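# Place the yellow sponge beside the blue foam block

## Task

Set the yellow sponge down on the same desk as the blue foam block, close beside it with just a narrow gap. Neither foam block may be moved or rotated from its starting spot, nothing extra may end up on the floor, and the cartons must stay standing on their desks. The robot must not topple or finish leaning, and the result must hold without the robot supporting anything.

## Robot and tools

ROBOT. A Hello Robot Stretch 3 with a single arm: a two-wheeled base (0.33 m long, 0.34 m wide), a lift that rides up a mast, and a telescoping arm that reaches out to the robot's right side, ending in a wrist and a two-finger gripper. The base drives forward and back and turns in place but cannot slide sideways, so to shift the gripper along the robot's forward axis you drive the base. Turns pivot around the point midway between the drive wheels, 0.05 m behind the front edge. With the arm pulled in and the wrist folded, a turn sweeps a circle of radius 0.28 m; an unfolded, level wrist reaches beyond it. Loose objects may occasionally be nudged by an outside disturbance.

FRAMES. Base frame: origin on the floor between the drive wheels, x ahead, y to the left, z up. hand_pose is reported in this frame, at the point where closed fingertips meet. Odometry frame = base frame at the start. Heading is positive to the left, range -3.142 to 3.142.

execute_actions(actions): a list of actions executed in sequence; an empty list simply returns the current state and images. If any action is malformed or a number is out of range, the entire call is rejected and nothing new runs. Each action may hold:
- "robot": one command object, a list of up to 8 commands run one after another, or {"stop": true} to brake everything and clear the queue.
- "steps": control steps, 1 to 450, at 30 per second (default 1). {"steps": n} alone just waits.
- "until": ends the action early once every condition holds. {"robot": {"status": "ended"}} waits until nothing reads moving and the queue is not running. Fields can also be compared, e.g. {"lift_m": [">", 0.3]} or {"base_status": ["!=", "moving"]}; operators are =, !=, <, <=, >, >=. {"any": {"status": "ended"}} fires when any one motion or the queue finishes.
A command holds one or more of:
- "base": exactly one of {"translate_m": d} (metres, an offset from where the base is when the command begins, forward positive, |d| at most 1) or {"rotate_rad": d} (radians, offset, counter-clockwise/left positive, |d| at most 3.2).
- "joints": absolute target values by name; unnamed joints keep their existing targets. lift_m 0 to 1.1 (arm height); arm_m 0 to 0.52 (extension); wrist_yaw_rad -1.345 to 4.42 (0 along the arm, positive toward the front, 3.0 folded over the base); wrist_pitch_rad -1.57 to 0.451 (0 level, negative tips fingers down); wrist_roll_rad -2.911 to 2.911; gripper_m -0.089 to 0.179 (bigger is wider; the actual fingertip gap is about 0.007 less when nearly shut, 0.025 less when fully open, and zero below 0.007); head_pan_rad -3.953 to 1.73 (0 forward, positive left, -1.57 looks along the arm); head_tilt_rad -1.53 to 0.419 (negative looks down).
- "contact_limits": {"arm_m": effort %, 1 to 100} at which the arm halts; lower means gentler.
- In a list, {"pause_s": s} waits up to 15 s.
Motions start together and keep running across later actions and while you think. A new command takes over immediately and discards any remaining older queue.

zoom_image(camera, region): camera is head_camera, nav_camera or wrist_camera; region is [x0, y0, x1, y1] in pixels from the top-left of that camera's most recent image, no larger than 504x504. head_camera and nav_camera move with the head; wrist_camera rides on the gripper.

finished_scene(scene): ends the current scene irreversibly and reports success. Call it only after all motion has ended and the goal stands by itself.

RESULTS. Each result is one snapshot plus one image per camera. base_status shows progress as (moved of goal). joint_goals, joint_status and measured_speeds are listed per joint. Status words: moving, done (within tolerance of goal), off_target (came to rest short, may still push), contact_stop (hit something; lift or arm then goes slack until commanded again), time_out, stopped, not_commanded, torque_fault (a wrist servo shut off for 10 s after straining; it goes limp and refuses goals). "refused:", "dropped:" and "replaced:" lines explain rejected goals or abandoned queue commands, counting from 0. robot.on_its_own appears when the robot changed a goal itself, a joint is slack or off, a motor strains at rest, or base_tilt deviates 3 degrees or more from its start. lidar_m: 12 distances, 30-degree sectors, first straight ahead and going counter-clockwise, measured at 0.17 m height (sees table legs, not tops). wrist_depth_mm and head_depth_mm: 7x7 grids of median depth. motor_effort is per cent, positive toward higher values, with bracketed peak; readings carry sizeable bias.

SPEED. Fast travel (0.30 m/s, 1.9 rad/s) only when stowed: lift_m under 0.30, arm_m under 0.03, wrist_yaw_rad over 2.54; otherwise 0.10 m/s and 0.63 rad/s.

GRIPPING. Close to a gripper_m below the object's width to grasp; open at least 0.02 above the touch value to let go. Neither the reading nor "done" proves you hold anything; look at the cameras. To regrip, send a different value.

CAUTIONS. Fold or unfold the wrist only with lift_m between 0.32 and 0.95, wrist_pitch_rad -0.4 and roll near 0; once folded, the lift may go down to 0.25. With yaw below -0.4, keep pitch at -0.5 or lower. Pushing into something rigid with the gripper higher than about 0.45 m, pushing again after a contact_stop, or driving while the gripper grips or presses something fixed can tip the robot. Snagging furniture while driving, especially in reverse, can also tip it: reverse the last move in small steps, pull the gripper free, and drop lift_m to about 0.2 if it stays tilted. Set objects down gently rather than dropping them, avoid hard hits, and keep the foam blocks and cartons undisturbed.

Each tool is called after "Emit:" by a JSON object that holds its "api" and its "payload".

## Session

Emit:
{"api": "execute_actions", "payload": {"actions": []}}

Scene clock: 0.00 s.
robot.base_odometry: x=+0.000 y=+0.000 heading=+0.000 (m, m, rad; robot's odometry frame)
robot.turned_by_wheels: +0.000 (rad since the last result)
robot.turned_by_imu: +0.000 (rad since the last result)
robot.base_tilt: forward=-0.9 right=-0.8 (deg)
robot.lidar_m: 2.01 1.34 0.91 1.28 1.90 1.88 2.08 2.45 2.16 1.87 2.54 2.19
robot.head_depth_mm: 1998 2333 2320 2294 2232 2296 2294 / 1990 2398 2397 2395 2327 2361 2339 / 1989 2483 2452 2467 2452 2435 2410 / 1997 2516 2543 2551 2552 2521 2486 / 1974 2674 2633 2672 2658 2661 2527 / 2000 2755 2783 2722 2698 2717 2538 / 1995 2601 2613 2632 2608 2585 2440
robot.base_status: not_commanded
robot.joint_positions: lift_m=+0.467 arm_m=+0.001 wrist_yaw_rad=+2.943 wrist_pitch_rad=-0.568 wrist_roll_rad=+0.008 gripper_m=+0.037 head_pan_rad=-0.014 head_tilt_rad=-0.018
robot.joint_goals: lift_m=+0.467 arm_m=+0.001 wrist_yaw_rad=+2.943 wrist_pitch_rad=-0.568 wrist_roll_rad=+0.008 gripper_m=+0.037 head_pan_rad=-0.014 head_tilt_rad=-0.018
robot.joint_status: lift_m=not_commanded arm_m=not_commanded wrist_yaw_rad=not_commanded wrist_pitch_rad=not_commanded wrist_roll_rad=not_commanded gripper_m=not_commanded head_pan_rad=not_commanded head_tilt_rad=not_commanded
robot.measured_speeds: translate_m=+0.000 rotate_rad=+0.000 lift_m=+0.000 arm_m=+0.000 wrist_yaw_rad=+0.000 wrist_pitch_rad=+0.000 wrist_roll_rad=+0.000 head_pan_rad=+0.000 head_tilt_rad=+0.000
robot: refusals=0 queue=idle queue_left=0
robot.motor_effort: left_wheel=+0 right_wheel=+0 lift_m=+38 arm_m=-1 wrist_yaw_rad=+0 wrist_pitch_rad=+7 wrist_roll_rad=+0 gripper_m=+0 head_pan_rad=+0 head_tilt_rad=+4 (%)
robot.hand_pose: x=+0.0188 y=+0.0527 z=+0.4478 quat_wxyz=(+0.265, +0.697, +0.129, +0.653) (m; robot's base frame)
robot.wrist_depth_mm: - - - - - - - / - - - - - - - / 995 - - - - - - / 843 - 891 886 910 934 956 / 705 721 760 750 793 793 800 / 614 622 - 643 683 682 706 / 552 570 - 580 585 600 612
pictures: head_camera (sideways: a quarter turn clockwise sets it upright), nav_camera (sideways: a quarter turn counterclockwise sets it upright), wrist_camera
Images, in order (width x height): head_camera 896x504, nav_camera 672x504, wrist_camera 644x364.

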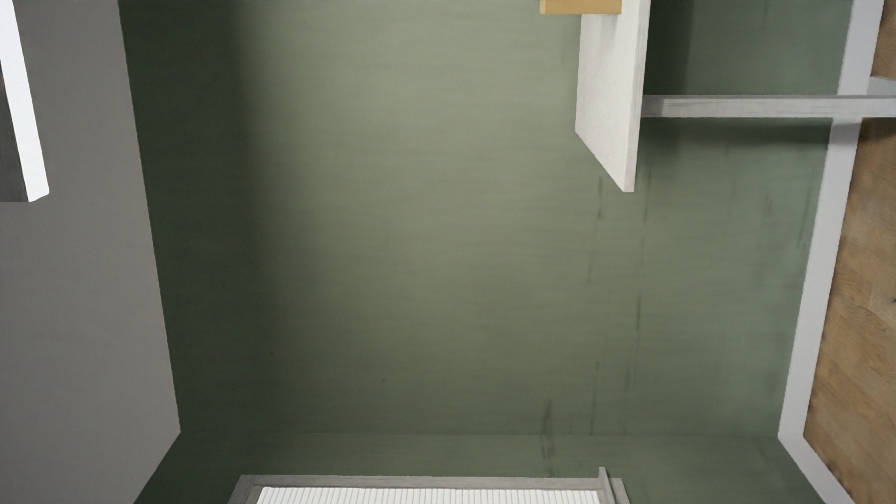

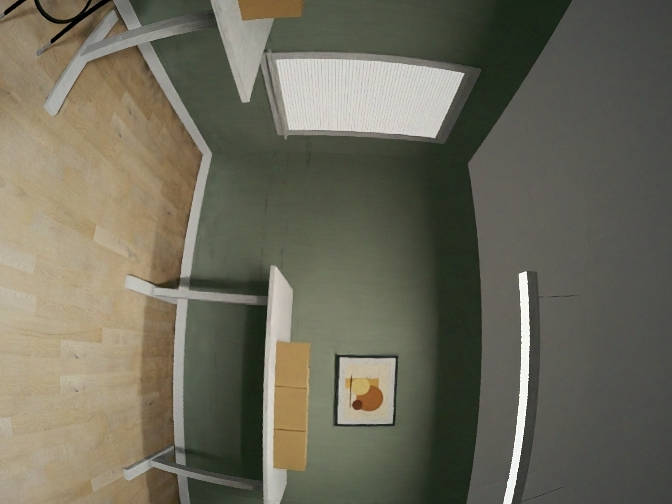

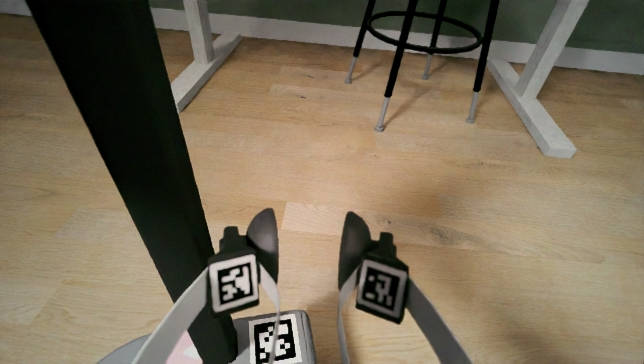

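Emit:
{"api": "execute_actions", "payload": {"actions": [{"robot":{"joints":{"head_pan_rad":-0.7,"head_tilt_rad":-0.4}},"steps":100,"until":{"robot":{"status":"ended"}}}]}}

Emit:
{"api": "execute_actions", "payload": {"actions": [{"robot":{"joints":{"head_pan_rad":1.2,"head_tilt_rad":-0.4}},"steps":100,"until":{"robot":{"status":"ended"}}}]}}

Emit:
{"api": "execute_actions", "payload": {"actions": [{"robot":{"joints":{"head_pan_rad":-2.6,"head_tilt_rad":-0.4}},"steps":150,"until":{"robot":{"status":"ended"}}}]}}

Scene clock: 1.67 s.
robot.base_odometry: x=+0.000 y=+0.000 heading=+0.000 (m, m, rad; robot's odometry frame)
robot.turned_by_wheels: +0.000 (rad since the last result)
robot.turned_by_imu: +0.000 (rad since the last result)
robot.base_tilt: forward=-0.8 right=-0.7 (deg)
robot.lidar_m: 2.01 1.33 0.91 1.28 1.90 1.87 2.08 2.45 2.15 1.87 2.53 2.19
robot.head_depth_mm: 2541 2685 2840 3038 2491 1883 1511 / 2426 2583 2744 2935 2506 1902 1522 / 2322 2498 2266 2786 2373 1880 1522 / 2269 2425 1838 2711 2533 1897 1537 / 2190 2305 1768 2647 2511 1899 1525 / 2115 2250 1720 2523 2536 1899 1538 / 2062 2165 1671 2463 2507 1895 1541
robot.base_status: not_commanded
robot.joint_positions: lift_m=+0.467 arm_m=+0.001 wrist_yaw_rad=+2.943 wrist_pitch_rad=-0.568 wrist_roll_rad=+0.008 gripper_m=+0.037 head_pan_rad=-0.693 head_tilt_rad=-0.395
robot.joint_goals: lift_m=+0.467 arm_m=+0.001 wrist_yaw_rad=+2.943 wrist_pitch_rad=-0.568 wrist_roll_rad=+0.008 gripper_m=+0.037 head_pan_rad=-0.700 head_tilt_rad=-0.400
robot.joint_status: lift_m=not_commanded arm_m=not_commanded wrist_yaw_rad=not_commanded wrist_pitch_rad=not_commanded wrist_roll_rad=not_commanded gripper_m=not_commanded head_pan_rad=done head_tilt_rad=done
robot.measured_speeds: translate_m=+0.000 rotate_rad=+0.000 lift_m=+0.000 arm_m=+0.000 wrist_yaw_rad=+0.000 wrist_pitch_rad=+0.000 wrist_roll_rad=+0.000 head_pan_rad=+0.000 head_tilt_rad=+0.000
robot: refusals=0 queue=done queue_left=0
robot.motor_effort: left_wheel=+0(0) right_wheel=+0(1) lift_m=+38(38) arm_m=-1(1) wrist_yaw_rad=+1(1) wrist_pitch_rad=+7(7) wrist_roll_rad=+0(1) gripper_m=+0(0) head_pan_rad=-3(39) head_tilt_rad=-3(36) (%)
robot.hand_pose: x=+0.0188 y=+0.0527 z=+0.4478 quat_wxyz=(+0.265, +0.697, +0.129, +0.653) (m; robot's base frame)
robot.wrist_depth_mm: - - - - - - - / - - - - - - - / - - - - - - - / 825 - 873 889 906 923 967 / 704 712 762 756 780 805 821 / 622 621 - 648 685 677 695 / 553 569 - 583 580 602 616
pictures: head_camera (sideways: a quarter turn clockwise sets it upright), nav_camera (sideways: a quarter turn counterclockwise sets it upright), wrist_camera
Images, in order (width x height): head_camera 896x504, nav_camera 672x504, wrist_camera 644x364.

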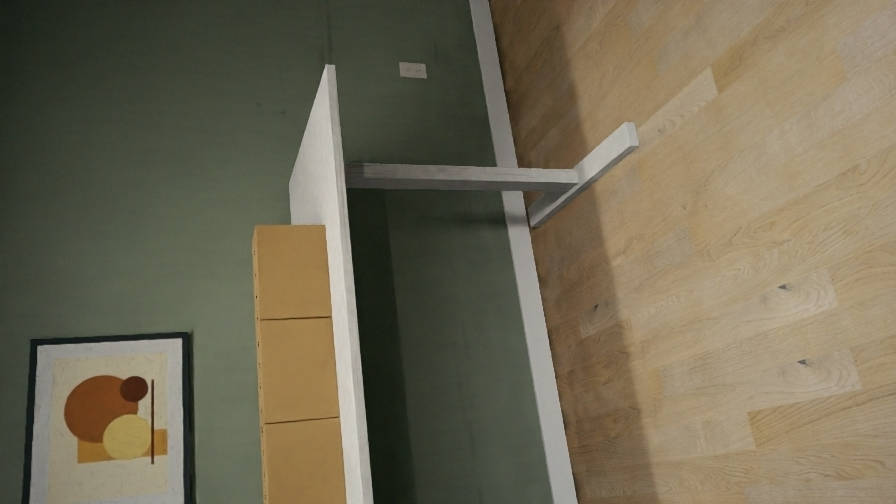

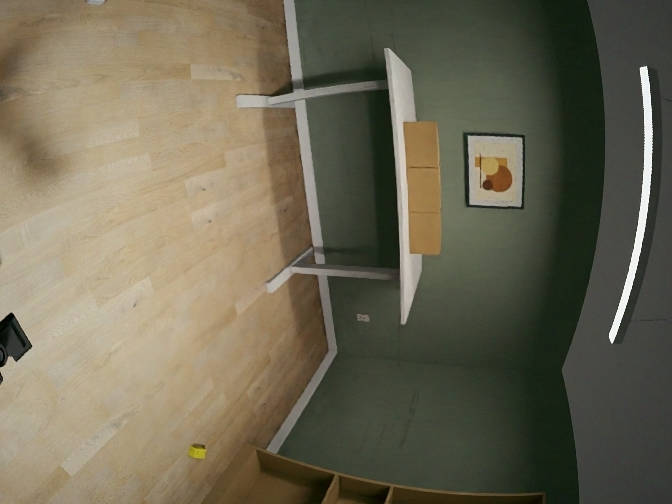

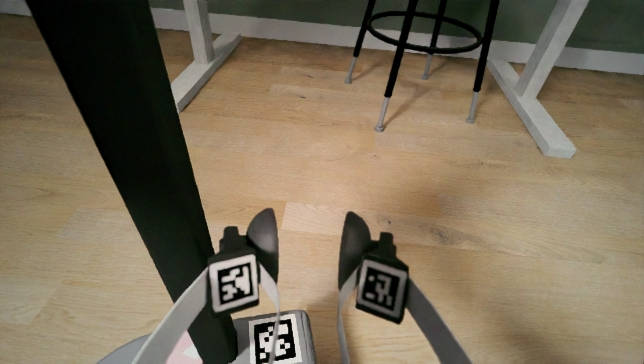

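Scene clock: 3.10 s.
robot.base_odometry: x=+0.000 y=+0.000 heading=+0.000 (m, m, rad; robot's odometry frame)
robot.turned_by_wheels: +0.000 (rad since the last result)
robot.turned_by_imu: +0.000 (rad since the last result)
robot.base_tilt: forward=-0.9 right=-0.7 (deg)
robot.lidar_m: 2.02 1.33 0.91 1.27 1.89 1.87 2.08 2.44 2.16 1.86 2.55 2.19
robot.head_depth_mm: 1399 1484 941 935 1792 1697 1425 / 1399 1490 947 937 1765 1157 1523 / 1392 1486 956 934 1753 1209 1441 / 1393 1479 968 936 1791 1856 1486 / 1385 1466 970 933 1776 1863 1537 / 1390 1461 982 939 1785 1857 1535 / 1390 1469 993 934 1760 1858 1527
robot.base_status: not_commanded
robot.joint_positions: lift_m=+0.467 arm_m=+0.001 wrist_yaw_rad=+2.943 wrist_pitch_rad=-0.568 wrist_roll_rad=+0.008 gripper_m=+0.037 head_pan_rad=+1.193 head_tilt_rad=-0.395
robot.joint_goals: lift_m=+0.467 arm_m=+0.001 wrist_yaw_rad=+2.943 wrist_pitch_rad=-0.568 wrist_roll_rad=+0.008 gripper_m=+0.037 head_pan_rad=+1.200 head_tilt_rad=-0.400
robot.joint_status: lift_m=not_commanded arm_m=not_commanded wrist_yaw_rad=not_commanded wrist_pitch_rad=not_commanded wrist_roll_rad=not_commanded gripper_m=not_commanded head_pan_rad=done head_tilt_rad=done
robot.measured_speeds: translate_m=+0.000 rotate_rad=+0.000 lift_m=+0.000 arm_m=+0.000 wrist_yaw_rad=+0.000 wrist_pitch_rad=+0.000 wrist_roll_rad=+0.000 head_pan_rad=+0.000 head_tilt_rad=+0.000
robot: refusals=0 queue=done queue_left=0
robot.motor_effort: left_wheel=+1(1) right_wheel=+0(0) lift_m=+39(38) arm_m=-1(1) wrist_yaw_rad=+1(0) wrist_pitch_rad=+7(7) wrist_roll_rad=+0(0) gripper_m=+0(0) head_pan_rad=+4(47) head_tilt_rad=-3(3) (%)
robot.hand_pose: x=+0.0188 y=+0.0527 z=+0.4478 quat_wxyz=(+0.265, +0.697, +0.129, +0.653) (m; robot's base frame)
robot.wrist_depth_mm: - - - - - - - / - - - - - - - / 997 - - - - - - / 826 - 867 894 925 956 978 / 707 712 758 750 777 799 809 / 619 634 - 648 677 691 707 / 547 563 - 577 582 600 610
pictures: head_camera (sideways: a quarter turn clockwise sets it upright), nav_camera (sideways: a quarter turn counterclockwise sets it upright), wrist_camera
Images, in order (width x height): head_camera 896x504, nav_camera 672x504, wrist_camera 644x364.

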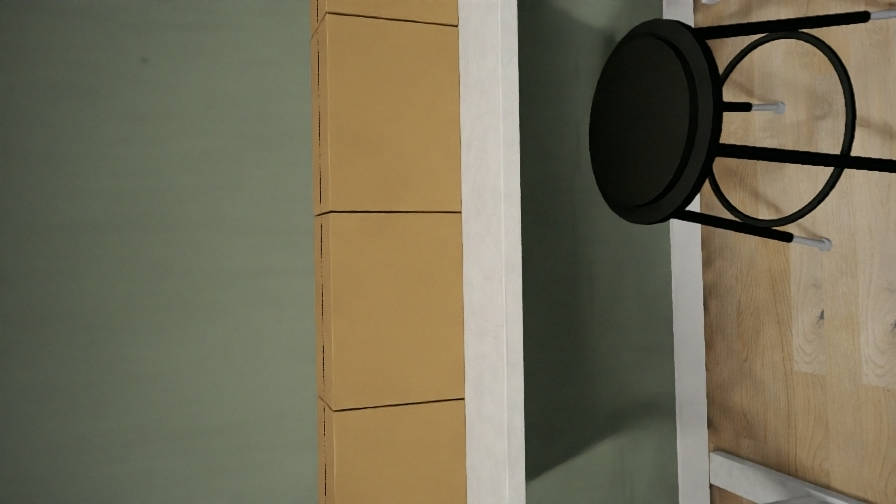

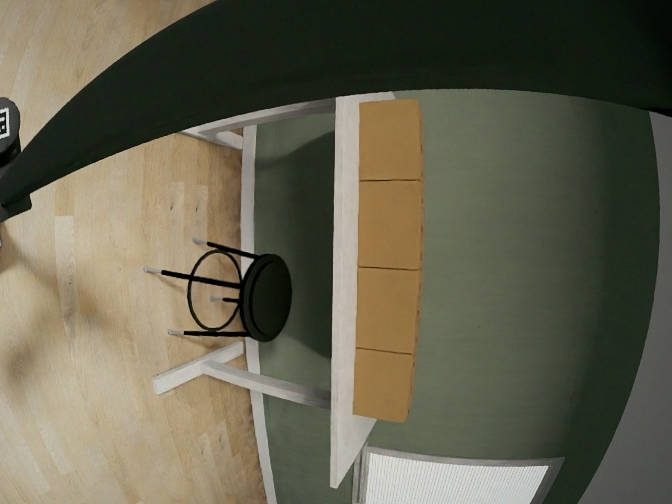

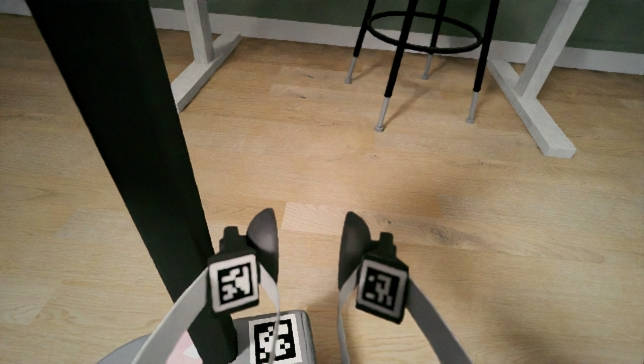

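Scene clock: 5.30 s.
robot.base_odometry: x=+0.000 y=+0.000 heading=+0.000 (m, m, rad; robot's odometry frame)
robot.turned_by_wheels: +0.000 (rad since the last result)
robot.turned_by_imu: +0.000 (rad since the last result)
robot.base_tilt: forward=-0.9 right=-0.8 (deg)
robot.lidar_m: 2.01 1.34 0.91 1.27 1.90 1.87 2.08 2.45 2.16 1.87 2.54 2.19
robot.head_depth_mm: 2411 2566 2649 2773 2543 1897 1515 / 2637 2795 2867 3027 2495 1896 1531 / 2601 2740 2976 3128 2530 1912 1526 / 2418 2568 2726 2899 2507 1895 1526 / 2243 2376 2512 2612 2496 1920 1533 / 2095 2199 2307 2459 2494 1910 1524 / 1958 2068 2157 2255 2359 1919 1527
robot.base_status: not_commanded
robot.joint_positions: lift_m=+0.467 arm_m=+0.001 wrist_yaw_rad=+2.943 wrist_pitch_rad=-0.568 wrist_roll_rad=+0.008 gripper_m=+0.037 head_pan_rad=-2.593 head_tilt_rad=-0.395
robot.joint_goals: lift_m=+0.467 arm_m=+0.001 wrist_yaw_rad=+2.943 wrist_pitch_rad=-0.568 wrist_roll_rad=+0.008 gripper_m=+0.037 head_pan_rad=-2.600 head_tilt_rad=-0.400
robot.joint_status: lift_m=not_commanded arm_m=not_commanded wrist_yaw_rad=not_commanded wrist_pitch_rad=not_commanded wrist_roll_rad=not_commanded gripper_m=not_commanded head_pan_rad=done head_tilt_rad=done
robot.measured_speeds: translate_m=+0.000 rotate_rad=+0.000 lift_m=+0.000 arm_m=+0.000 wrist_yaw_rad=+0.000 wrist_pitch_rad=+0.000 wrist_roll_rad=+0.000 head_pan_rad=+0.000 head_tilt_rad=+0.000
robot: refusals=0 queue=done queue_left=0
robot.motor_effort: left_wheel=+1(1) right_wheel=+0(0) lift_m=+38(38) arm_m=-1(1) wrist_yaw_rad=+0(0) wrist_pitch_rad=+7(7) wrist_roll_rad=+0(1) gripper_m=+0(0) head_pan_rad=-3(45) head_tilt_rad=-3(4) (%)
robot.hand_pose: x=+0.0188 y=+0.0527 z=+0.4478 quat_wxyz=(+0.265, +0.697, +0.129, +0.653) (m; robot's base frame)
robot.wrist_depth_mm: - - - - - - - / - - - - - - - / 971 - - - - - - / 828 - 866 892 917 960 961 / 713 713 761 754 777 793 813 / 617 630 - 657 679 681 699 / 554 575 - 581 583 604 612
pictures: head_camera (sideways: a quarter turn clockwise sets it upright), nav_camera (sideways: a quarter turn counterclockwise sets it upright), wrist_camera
Images, in order (width x height): head_camera 896x504, nav_camera 672x504, wrist_camera 644x364.

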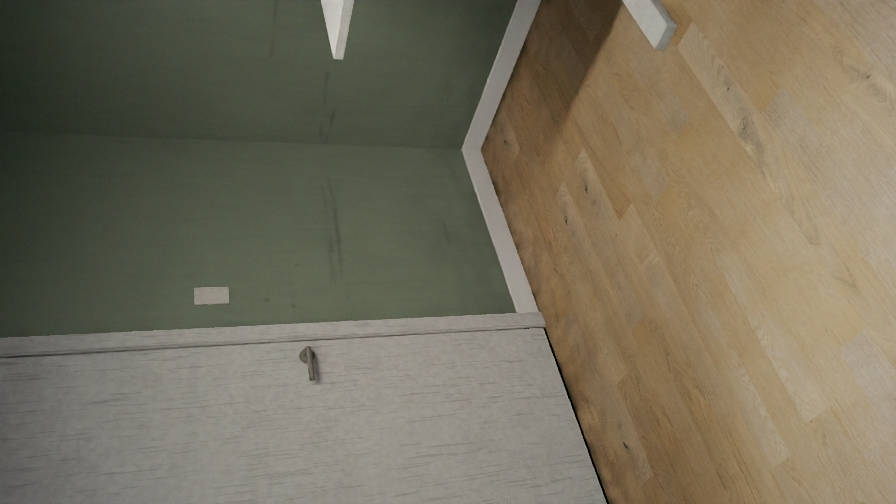

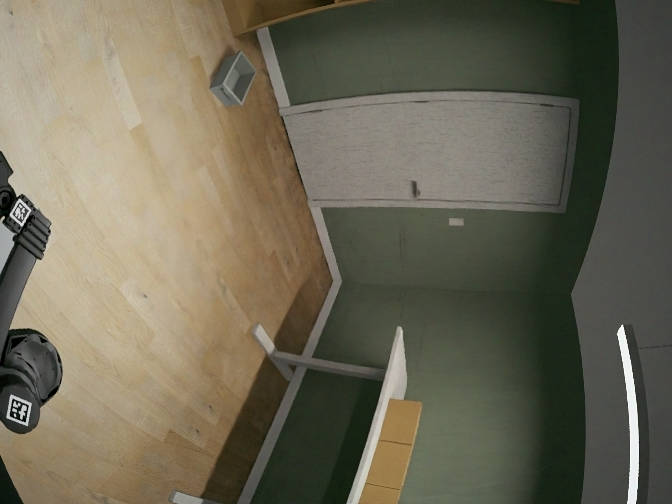

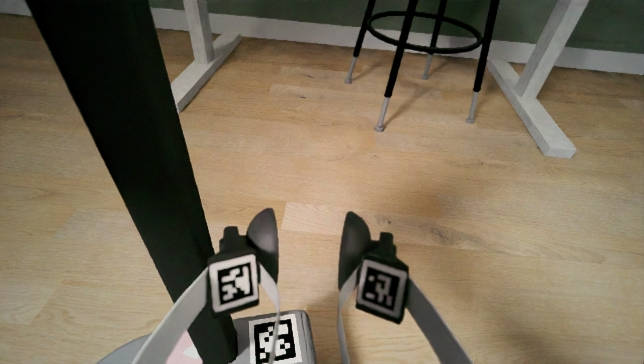

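Emit:
{"api": "execute_actions", "payload": {"actions": [{"robot":{"joints":{"head_pan_rad":-1.6,"head_tilt_rad":-0.5}},"steps":100,"until":{"robot":{"status":"ended"}}}]}}

Emit:
{"api": "execute_actions", "payload": {"actions": [{"robot":{"joints":{"head_pan_rad":-3.7,"head_tilt_rad":-0.3}},"steps":150,"until":{"robot":{"status":"ended"}}}]}}

Scene clock: 7.23 s.
robot.base_odometry: x=+0.000 y=+0.000 heading=+0.000 (m, m, rad; robot's odometry frame)
robot.turned_by_wheels: +0.000 (rad since the last result)
robot.turned_by_imu: +0.000 (rad since the last result)
robot.base_tilt: forward=-0.8 right=-0.8 (deg)
robot.lidar_m: 2.02 1.33 0.91 1.28 1.90 1.87 2.08 2.44 2.16 1.87 2.54 2.19
robot.head_depth_mm: 1765 1922 2078 2245 2014 1693 1399 / 1813 1929 2077 2265 2153 1701 1407 / 1859 1952 2122 2351 2158 1694 1411 / 1900 2024 2179 2410 2153 1711 1408 / 1917 2063 2174 2398 2170 1690 1408 / 2035 2221 2402 2626 2172 1714 1409 / 2148 2304 2512 2699 2189 1713 1419
robot.base_status: not_commanded
robot.joint_positions: lift_m=+0.467 arm_m=+0.001 wrist_yaw_rad=+2.943 wrist_pitch_rad=-0.568 wrist_roll_rad=+0.008 gripper_m=+0.037 head_pan_rad=-1.607 head_tilt_rad=-0.494
robot.joint_goals: lift_m=+0.467 arm_m=+0.001 wrist_yaw_rad=+2.943 wrist_pitch_rad=-0.568 wrist_roll_rad=+0.008 gripper_m=+0.037 head_pan_rad=-1.600 head_tilt_rad=-0.500
robot.joint_status: lift_m=not_commanded arm_m=not_commanded wrist_yaw_rad=not_commanded wrist_pitch_rad=not_commanded wrist_roll_rad=not_commanded gripper_m=not_commanded head_pan_rad=done head_tilt_rad=done
robot.measured_speeds: translate_m=+0.000 rotate_rad=+0.000 lift_m=+0.000 arm_m=+0.000 wrist_yaw_rad=+0.000 wrist_pitch_rad=+0.000 wrist_roll_rad=+0.000 head_pan_rad=+0.000 head_tilt_rad=+0.000
robot: refusals=0 queue=done queue_left=0
robot.motor_effort: left_wheel=+1(1) right_wheel=-1(0) lift_m=+38(38) arm_m=-1(1) wrist_yaw_rad=+0(0) wrist_pitch_rad=+7(7) wrist_roll_rad=+1(0) gripper_m=+0(0) head_pan_rad=+4(47) head_tilt_rad=-5(20) (%)
robot.hand_pose: x=+0.0188 y=+0.0527 z=+0.4478 quat_wxyz=(+0.265, +0.697, +0.129, +0.653) (m; robot's base frame)
robot.wrist_depth_mm: - - - - - - - / - - - - - - - / 977 - - - - - - / 814 - 867 885 903 943 949 / 702 719 764 751 771 788 804 / 618 629 - 655 680 687 704 / 552 572 - 573 584 600 611
pictures: head_camera (sideways: a quarter turn clockwise sets it upright), nav_camera (sideways: a quarter turn counterclockwise sets it upright), wrist_camera
Images, in order (width x height): head_camera 896x504, nav_camera 672x504, wrist_camera 644x364.

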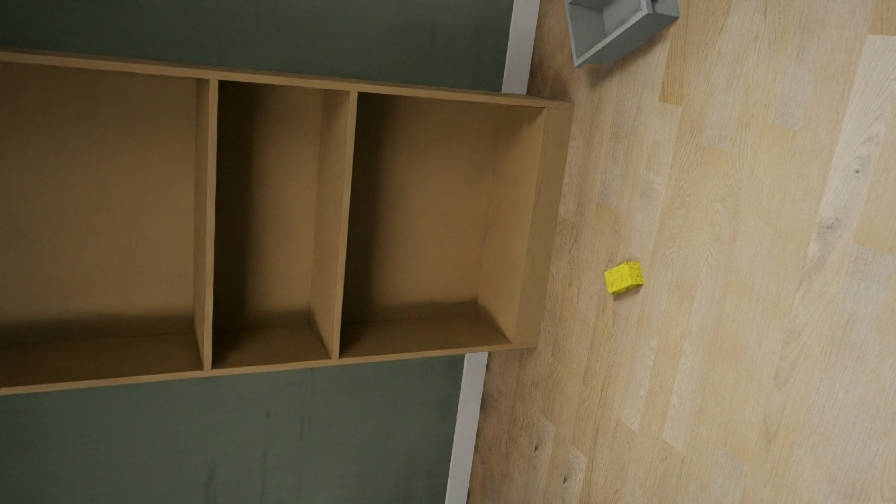

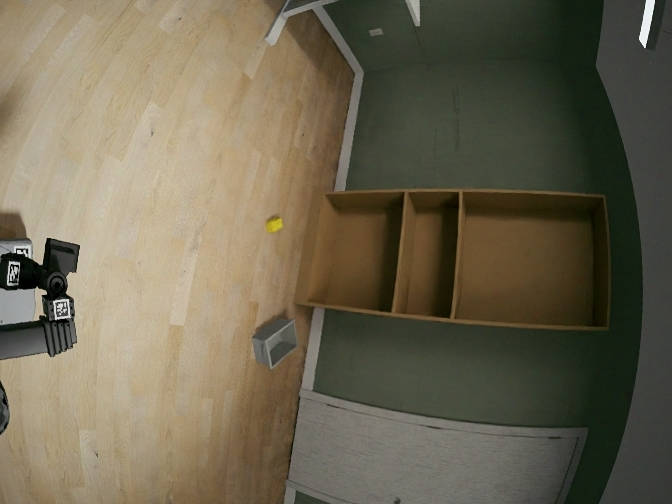

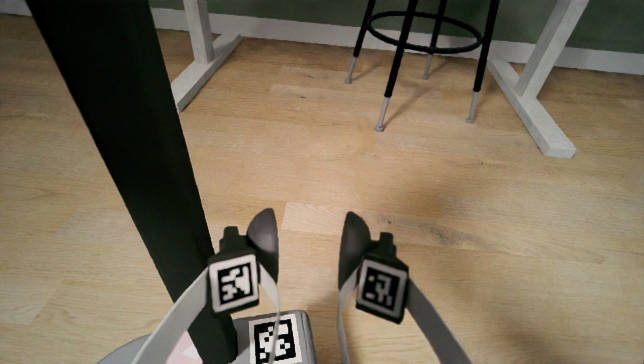

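Scene clock: 8.73 s.
robot.base_odometry: x=+0.000 y=+0.000 heading=+0.000 (m, m, rad; robot's odometry frame)
robot.turned_by_wheels: +0.000 (rad since the last result)
robot.turned_by_imu: +0.000 (rad since the last result)
robot.base_tilt: forward=-0.9 right=-0.8 (deg)
robot.lidar_m: 2.01 1.33 0.91 1.27 1.90 1.87 2.08 2.44 2.16 1.87 2.54 2.19
robot.head_depth_mm: 2212 2288 2429 2602 2660 2120 1662 / 2147 2281 2379 2542 2593 2123 1660 / 2142 2231 2349 2467 2559 2109 1645 / 2108 2184 2318 2424 2482 2068 1668 / 2047 2159 2271 1929 2447 2073 1666 / 2023 2106 2166 2317 2455 2122 1662 / 1994 2084 2115 2236 2385 2114 1666
robot.base_status: not_commanded
robot.joint_positions: lift_m=+0.467 arm_m=+0.001 wrist_yaw_rad=+2.943 wrist_pitch_rad=-0.568 wrist_roll_rad=+0.008 gripper_m=+0.037 head_pan_rad=-3.693 head_tilt_rad=-0.310
robot.joint_goals: lift_m=+0.467 arm_m=+0.001 wrist_yaw_rad=+2.943 wrist_pitch_rad=-0.568 wrist_roll_rad=+0.008 gripper_m=+0.037 head_pan_rad=-3.700 head_tilt_rad=-0.300
robot.joint_status: lift_m=not_commanded arm_m=not_commanded wrist_yaw_rad=not_commanded wrist_pitch_rad=not_commanded wrist_roll_rad=not_commanded gripper_m=not_commanded head_pan_rad=done head_tilt_rad=done
robot.measured_speeds: translate_m=+0.000 rotate_rad=+0.000 lift_m=+0.000 arm_m=+0.000 wrist_yaw_rad=+0.000 wrist_pitch_rad=+0.000 wrist_roll_rad=+0.000 head_pan_rad=+0.000 head_tilt_rad=+0.000
robot: refusals=0 queue=done queue_left=0
robot.motor_effort: left_wheel=+1(1) right_wheel=+0(0) lift_m=+38(39) arm_m=-1(1) wrist_yaw_rad=+1(1) wrist_pitch_rad=+7(7) wrist_roll_rad=+0(1) gripper_m=+0(0) head_pan_rad=-4(44) head_tilt_rad=+7(29) (%)
robot.hand_pose: x=+0.0188 y=+0.0527 z=+0.4478 quat_wxyz=(+0.265, +0.697, +0.129, +0.653) (m; robot's base frame)
robot.wrist_depth_mm: - - - - - - - / - - - - - - - / 980 - - - - - - / 839 - 865 900 915 929 958 / 708 718 766 746 774 789 820 / 621 624 - 654 688 684 687 / 553 566 - 589 580 601 615
pictures: head_camera (sideways: a quarter turn clockwise sets it upright), nav_camera (sideways: a quarter turn counterclockwise sets it upright), wrist_camera
Images, in order (width x height): head_camera 896x504, nav_camera 672x504, wrist_camera 644x364.

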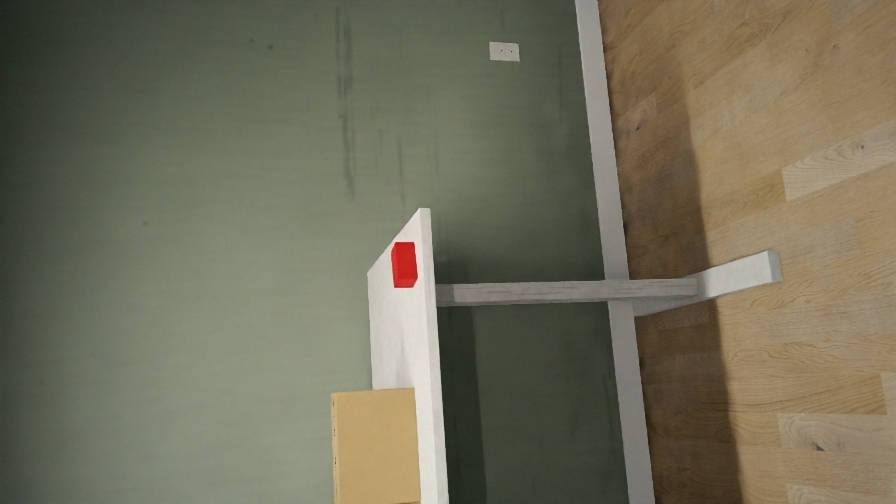

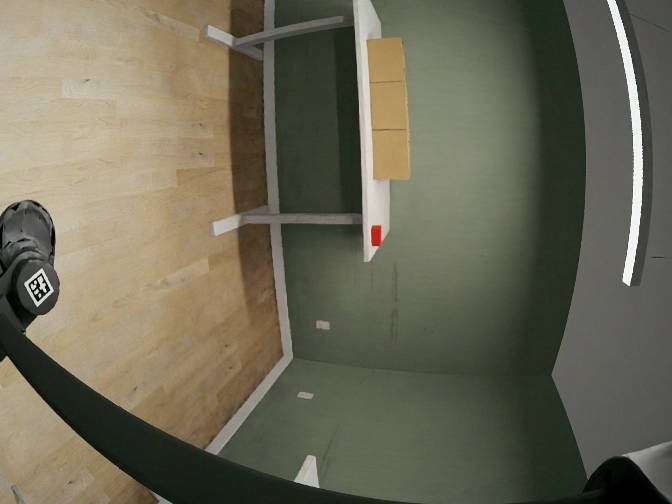

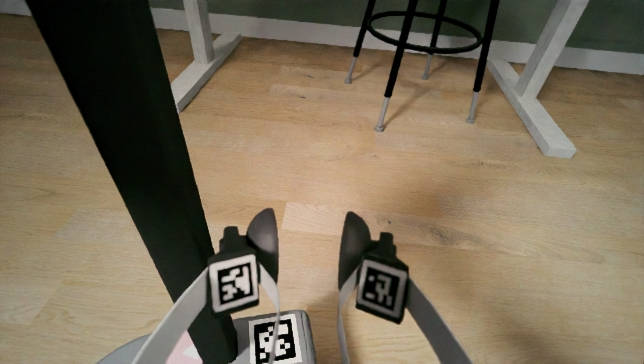

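Emit:
{"api": "execute_actions", "payload": {"actions": "[{\"robot\":[{\"joints\":{\"lift_m\":0.28,\"head_pan_rad\":0,\"head_tilt_rad\":-0.7}},{\"base\":{\"rotate_rad\":-1.5708}},{\"base\":{\"translate_m\":0.85}},{\"base\":{\"rotate_rad\":1.5708},\"joints\":{\"lift_m\":0.5,\"head_pan_rad\":-1.57,\"head_tilt_rad\":-0.9}},{\"joints\":{\"wrist_yaw_rad\":0,\"gripper_m\":0.15,\"wrist_pitch_rad\":-0.4}},{\"joints\":{\"wrist_pitch_rad\":-1.2}}]},\"steps\":450,\"until\":{\"robot\":{\"status\":\"ended\"}}},{\"steps\":300,\"until\":{\"robot\":{\"status\":\"ended\"}}}]"}}


Emit:
{"api": "execute_actions", "payload": {"actions": [{"robot":[{"joints":{"lift_m":0.28,"head_pan_rad":0,"head_tilt_rad":-0.7}},{"base":{"rotate_rad":-1.5708}},{"base":{"translate_m":0.85}},{"base":{"rotate_rad":1.5708},"joints":{"lift_m":0.5,"head_pan_rad":-1.57,"head_tilt_rad":-0.9}},{"joints":{"wrist_yaw_rad":0,"gripper_m":0.15,"wrist_pitch_rad":-0.4}},{"joints":{"wrist_pitch_rad":-1.2}}],"steps":450,"until":{"robot":{"status":"ended"}}},{"steps":300,"until":{"robot":{"status":"ended"}}}]}}

Scene clock: 26.10 s.
robot.base_odometry: x=+0.000 y=-0.850 heading=+0.000 (m, m, rad; robot's odometry frame)
robot.turned_by_wheels: +0.000 (rad since the last result)
robot.turned_by_imu: +0.014 (rad since the last result)
robot.base_tilt: forward=-0.9 right=-0.8 (deg)
robot.lidar_m: 2.04 2.06 1.81 1.71 2.86 2.36 2.10 1.52 1.06 1.28 1.24 1.72
robot.head_depth_mm: 1164 1175 1518 1543 1452 1286 1170 / 1191 1182 1580 1585 1459 1292 1177 / 1231 1230 1644 1606 1472 1292 1184 / 1270 1239 1713 1630 1488 1295 1177 / 1301 1433 1678 1675 1479 1298 1167 / 1162 1335 1911 1718 1476 1304 1172 / 1480 1704 1945 1732 1492 1305 1164
robot.base_status: done (rotate_rad +1.5707 of +1.5708)
robot.joint_positions: lift_m=+0.500 arm_m=+0.001 wrist_yaw_rad=+0.002 wrist_pitch_rad=-1.201 wrist_roll_rad=+0.008 gripper_m=+0.150 head_pan_rad=-1.563 head_tilt_rad=-0.889
robot.joint_goals: lift_m=+0.500 arm_m=+0.001 wrist_yaw_rad=+0.000 wrist_pitch_rad=-1.200 wrist_roll_rad=+0.008 gripper_m=+0.150 head_pan_rad=-1.570 head_tilt_rad=-0.900
robot.joint_status: lift_m=done arm_m=not_commanded wrist_yaw_rad=done wrist_pitch_rad=done wrist_roll_rad=not_commanded gripper_m=done head_pan_rad=done head_tilt_rad=done
robot.measured_speeds: translate_m=+0.000 rotate_rad=+0.000 lift_m=+0.000 arm_m=+0.000 wrist_yaw_rad=+0.000 wrist_pitch_rad=+0.000 wrist_roll_rad=+0.000 head_pan_rad=+0.000 head_tilt_rad=+0.000
robot: refusals=0 queue=done queue_left=0
robot.motor_effort: left_wheel=-1(9) right_wheel=+2(7) lift_m=+44(46) arm_m=-1(1) wrist_yaw_rad=-1(3) wrist_pitch_rad=+1(11) wrist_roll_rad=+0(1) gripper_m=+0(82) head_pan_rad=-4(46) head_tilt_rad=-7(40) (%)
robot.hand_pose: x=-0.0215 y=-0.2165 z=+0.3909 quat_wxyz=(+0.582, +0.399, -0.585, -0.401) (m; robot's base frame)
robot.wrist_depth_mm: 602 614 630 639 663 675 612 / 583 601 614 619 633 646 641 / 567 580 586 603 609 616 641 / 548 553 570 572 590 600 612 / 538 552 554 553 569 581 588 / 521 528 537 549 556 - 573 / 499 509 519 - - 547 558
pictures: head_camera (sideways: a quarter turn clockwise sets it upright), nav_camera (sideways: a quarter turn counterclockwise sets it upright), wrist_camera
Images, in order (width x height): head_camera 896x504, nav_camera 672x504, wrist_camera 644x364.

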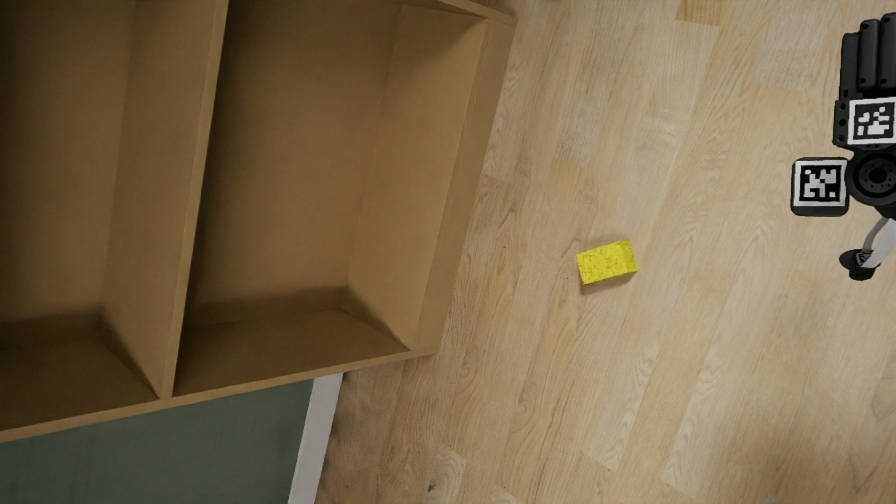

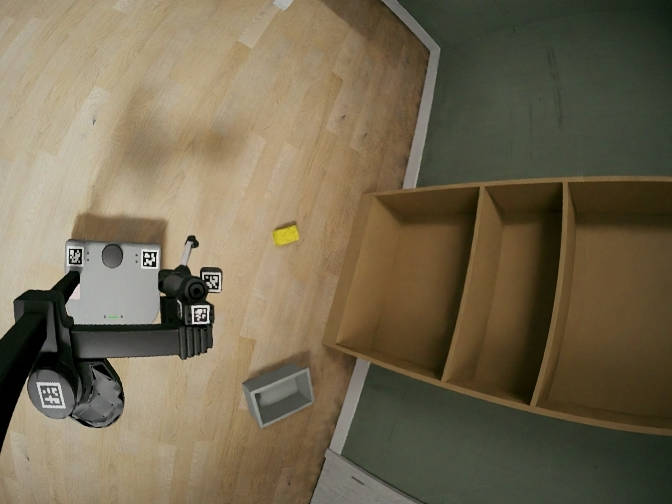

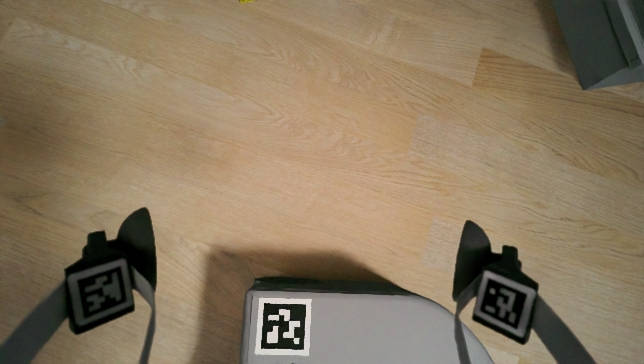

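Emit:
{"api": "execute_actions", "payload": {"actions": [{"robot":{"base":{"translate_m":0.12},"joints":{"arm_m":0.3,"lift_m":0.35}},"steps":300,"until":{"robot":{"status":"ended"}}}]}}

Scene clock: 29.93 s.
robot.base_odometry: x=+0.120 y=-0.850 heading=+0.000 (m, m, rad; robot's odometry frame)
robot.turned_by_wheels: +0.000 (rad since the last result)
robot.turned_by_imu: +0.001 (rad since the last result)
robot.base_tilt: forward=-0.9 right=-0.7 (deg)
robot.lidar_m: 1.94 1.93 1.94 1.68 2.82 2.45 2.22 1.57 1.11 1.21 1.64 1.61
robot.head_depth_mm: 1186 1178 1540 1578 1456 1277 1146 / 1218 1227 1624 1601 1501 1268 1153 / 1271 1244 1689 1611 1525 1262 1151 / 1278 1480 1713 1666 1472 1295 1157 / 1160 1332 1821 1682 1480 1294 1158 / 1471 1696 1934 1732 1487 1303 1169 / 1510 1754 2001 1726 1495 1314 1166
robot.base_status: done (translate_m +0.1200 of +0.1200)
robot.joint_positions: lift_m=+0.350 arm_m=+0.300 wrist_yaw_rad=+0.000 wrist_pitch_rad=-1.202 wrist_roll_rad=+0.008 gripper_m=+0.150 head_pan_rad=-1.563 head_tilt_rad=-0.889
robot.joint_goals: lift_m=+0.350 arm_m=+0.300 wrist_yaw_rad=+0.000 wrist_pitch_rad=-1.200 wrist_roll_rad=+0.008 gripper_m=+0.150 head_pan_rad=-1.570 head_tilt_rad=-0.900
robot.joint_status: lift_m=done arm_m=done wrist_yaw_rad=done wrist_pitch_rad=done wrist_roll_rad=not_commanded gripper_m=done head_pan_rad=done head_tilt_rad=done
robot.measured_speeds: translate_m=+0.000 rotate_rad=+0.000 lift_m=+0.000 arm_m=+0.000 wrist_yaw_rad=+0.000 wrist_pitch_rad=+0.000 wrist_roll_rad=+0.000 head_pan_rad=+0.000 head_tilt_rad=+0.000
robot: refusals=0 queue=done queue_left=0
robot.motor_effort: left_wheel=-1(2) right_wheel=+2(5) lift_m=+32(46) arm_m=+2(3) wrist_yaw_rad=+1(2) wrist_pitch_rad=+1(1) wrist_roll_rad=+0(1) gripper_m=+1(0) head_pan_rad=-4(3) head_tilt_rad=-7(7) (%)
robot.hand_pose: x=-0.0216 y=-0.5144 z=+0.2412 quat_wxyz=(+0.581, +0.398, -0.585, -0.402) (m; robot's base frame)
robot.wrist_depth_mm: 439 447 453 462 474 482 490 / 426 430 441 403 456 471 477 / 413 420 428 434 440 449 460 / 400 404 411 422 426 435 442 / 389 396 401 405 416 421 430 / 377 385 391 395 401 - 415 / 366 372 379 386 391 394 402
pictures: head_camera (sideways: a quarter turn clockwise sets it upright), nav_camera (sideways: a quarter turn counterclockwise sets it upright), wrist_camera
Images, in order (width x height): head_camera 896x504, nav_camera 672x504, wrist_camera 644x364.

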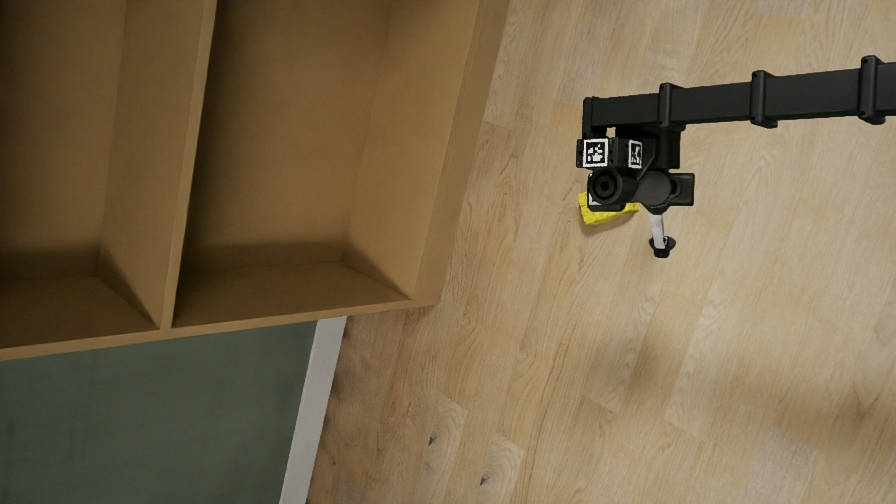

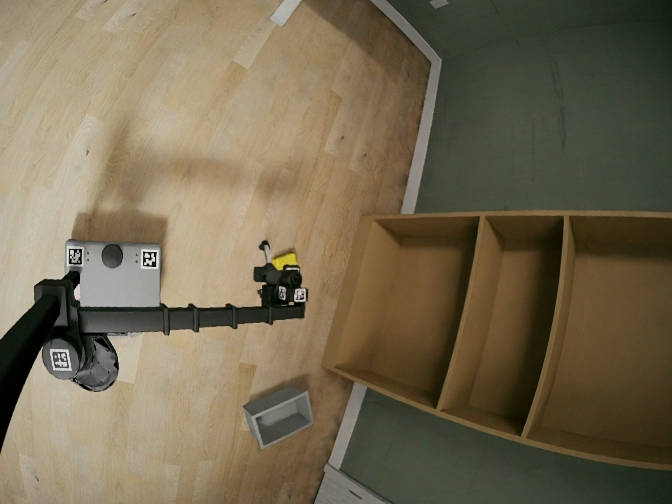

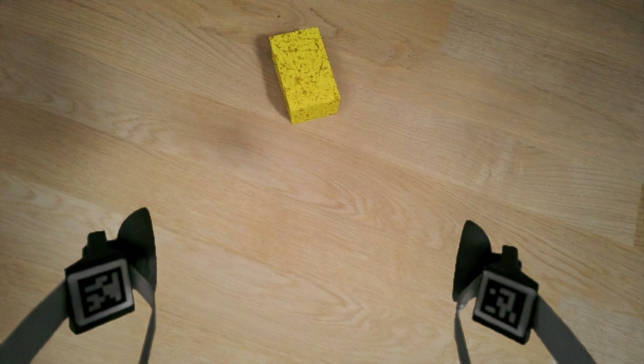

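Emit:
{"api": "execute_actions", "payload": {"actions": [{"robot":{"base":{"translate_m":0.02},"joints":{"arm_m":0.48,"lift_m":0.24,"wrist_pitch_rad":-1.1}},"steps":300,"until":{"robot":{"status":"ended"}}}]}}

Scene clock: 32.90 s.
robot.base_odometry: x=+0.140 y=-0.850 heading=+0.000 (m, m, rad; robot's odometry frame)
robot.turned_by_wheels: +0.000 (rad since the last result)
robot.turned_by_imu: +0.001 (rad since the last result)
robot.base_tilt: forward=-0.8 right=-0.8 (deg)
robot.lidar_m: 1.93 1.90 1.76 2.13 2.82 2.46 2.24 1.58 1.12 1.20 1.65 1.59
robot.head_depth_mm: 1189 1176 1551 1571 1439 1283 1141 / 1233 1223 1609 1605 1465 1290 1148 / 1265 1443 1685 1625 1394 1294 1148 / 1290 1448 1690 1651 1476 1297 1157 / 1165 1395 1880 1692 1468 1304 1156 / 1452 1691 1932 1719 1491 1309 1167 / 1529 1766 1980 1728 1486 1310 1168
robot.base_status: done (translate_m +0.0200 of +0.0200)
robot.joint_positions: lift_m=+0.240 arm_m=+0.480 wrist_yaw_rad=+0.000 wrist_pitch_rad=-1.108 wrist_roll_rad=+0.008 gripper_m=+0.150 head_pan_rad=-1.563 head_tilt_rad=-0.889
robot.joint_goals: lift_m=+0.240 arm_m=+0.480 wrist_yaw_rad=+0.000 wrist_pitch_rad=-1.100 wrist_roll_rad=+0.008 gripper_m=+0.150 head_pan_rad=-1.570 head_tilt_rad=-0.900
robot.joint_status: lift_m=done arm_m=done wrist_yaw_rad=done wrist_pitch_rad=done wrist_roll_rad=not_commanded gripper_m=done head_pan_rad=done head_tilt_rad=done
robot.measured_speeds: translate_m=+0.000 rotate_rad=+0.000 lift_m=+0.000 arm_m=+0.000 wrist_yaw_rad=+0.000 wrist_pitch_rad=+0.000 wrist_roll_rad=+0.000 head_pan_rad=+0.000 head_tilt_rad=+0.000
robot: refusals=0 queue=done queue_left=0
robot.motor_effort: left_wheel=-1(3) right_wheel=+1(7) lift_m=+32(30) arm_m=+2(3) wrist_yaw_rad=-1(0) wrist_pitch_rad=+5(5) wrist_roll_rad=+0(0) gripper_m=+0(0) head_pan_rad=-3(3) head_tilt_rad=-7(7) (%)
robot.hand_pose: x=-0.0216 y=-0.7174 z=+0.1389 quat_wxyz=(+0.599, +0.371, -0.603, -0.374) (m; robot's base frame)
robot.wrist_depth_mm: 352 356 366 371 380 388 393 / 335 339 346 350 359 370 376 / 319 324 329 338 344 349 359 / 304 307 314 316 326 332 338 / 290 297 299 260 310 316 321 / 279 283 289 251 298 - 308 / 265 271 275 278 284 287 297
pictures: head_camera (sideways: a quarter turn clockwise sets it upright), nav_camera (sideways: a quarter turn counterclockwise sets it upright), wrist_camera
Images, in order (width x height): head_camera 896x504, nav_camera 672x504, wrist_camera 644x364.

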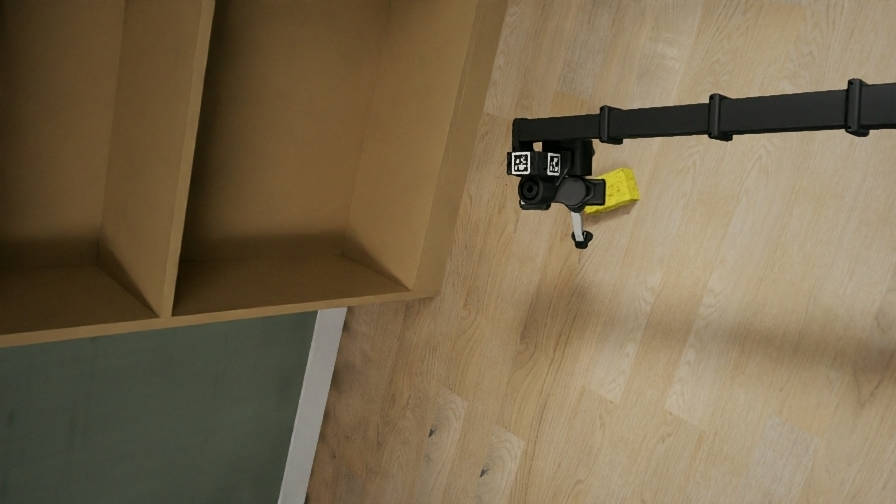

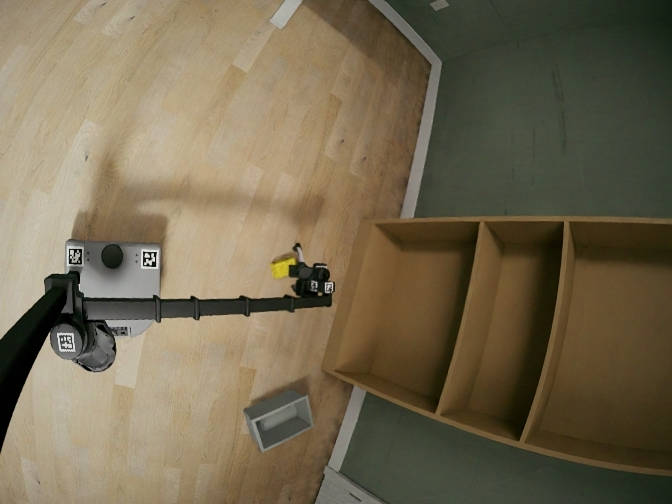

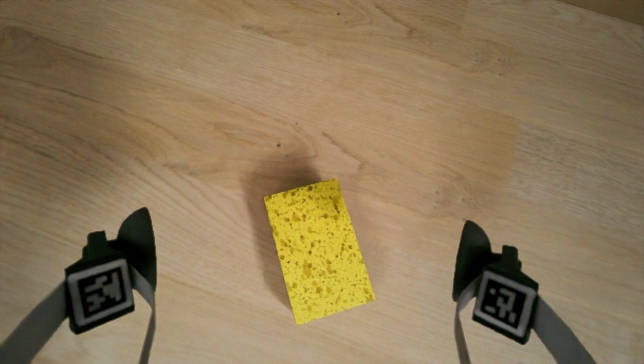

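Emit:
{"api": "execute_actions", "payload": {"actions": [{"robot":[{"joints":{"arm_m":0.44}},{"joints":{"lift_m":0.125}}],"steps":300,"until":{"robot":{"status":"ended"}}}]}}

Scene clock: 36.57 s.
robot.base_odometry: x=+0.140 y=-0.850 heading=+0.000 (m, m, rad; robot's odometry frame)
robot.turned_by_wheels: +0.000 (rad since the last result)
robot.turned_by_imu: +0.001 (rad since the last result)
robot.base_tilt: forward=-0.9 right=-0.8 (deg)
robot.lidar_m: 1.93 1.91 1.77 2.13 2.81 2.47 2.24 1.58 1.12 1.21 1.65 1.60
robot.head_depth_mm: 1192 1175 1565 1567 1461 1289 1152 / 1224 1220 1610 1596 1462 1299 1158 / 1267 1454 1693 1629 1520 1286 1163 / 1288 1436 1685 1662 1466 1303 1161 / 1172 1382 1873 1693 1474 1299 1161 / 1454 1713 1952 1720 1489 1304 1159 / 1529 1782 1999 1751 1487 1308 1165
robot.base_status: done (translate_m +0.0200 of +0.0200)
robot.joint_positions: lift_m=+0.125 arm_m=+0.440 wrist_yaw_rad=+0.000 wrist_pitch_rad=-1.108 wrist_roll_rad=+0.008 gripper_m=+0.150 head_pan_rad=-1.563 head_tilt_rad=-0.889
robot.joint_goals: lift_m=+0.125 arm_m=+0.440 wrist_yaw_rad=+0.000 wrist_pitch_rad=-1.100 wrist_roll_rad=+0.008 gripper_m=+0.150 head_pan_rad=-1.570 head_tilt_rad=-0.900
robot.joint_status: lift_m=done arm_m=done wrist_yaw_rad=done wrist_pitch_rad=done wrist_roll_rad=not_commanded gripper_m=done head_pan_rad=done head_tilt_rad=done
robot.measured_speeds: translate_m=+0.000 rotate_rad=+0.000 lift_m=+0.000 arm_m=+0.000 wrist_yaw_rad=+0.000 wrist_pitch_rad=+0.000 wrist_roll_rad=+0.000 head_pan_rad=+0.000 head_tilt_rad=+0.000
robot: refusals=0 queue=done queue_left=0
robot.motor_effort: left_wheel=-1(1) right_wheel=+2(2) lift_m=+32(32) arm_m=-4(3) wrist_yaw_rad=+0(1) wrist_pitch_rad=+5(5) wrist_roll_rad=+0(0) gripper_m=+0(0) head_pan_rad=-3(3) head_tilt_rad=-7(7) (%)
robot.hand_pose: x=-0.0216 y=-0.6781 z=+0.0239 quat_wxyz=(+0.599, +0.371, -0.603, -0.374) (m; robot's base frame)
robot.wrist_depth_mm: 218 221 225 231 235 241 246 / 206 210 212 166 223 227 232 / 196 199 203 158 211 216 220 / 187 191 194 151 156 205 208 / 180 184 185 145 190 196 199 / - 176 177 181 183 - 190 / 164 167 170 173 175 177 183
pictures: head_camera (sideways: a quarter turn clockwise sets it upright), nav_camera (sideways: a quarter turn counterclockwise sets it upright), wrist_camera
Images, in order (width x height): head_camera 896x504, nav_camera 672x504, wrist_camera 644x364.

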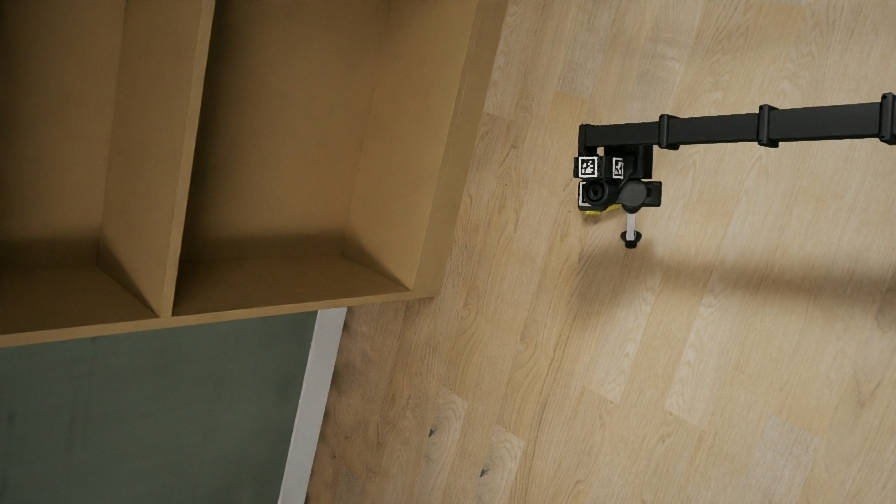

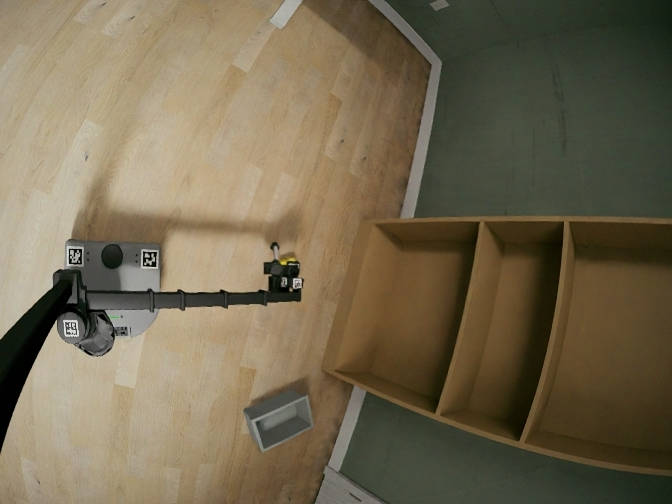

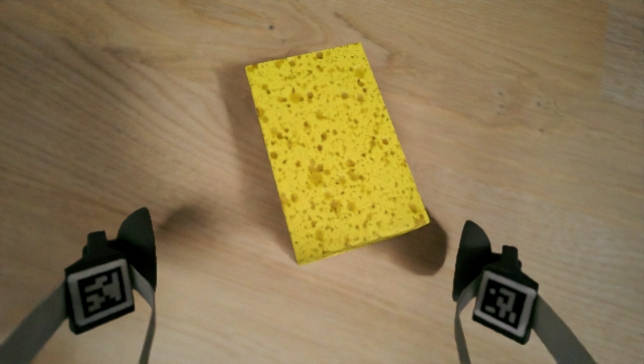

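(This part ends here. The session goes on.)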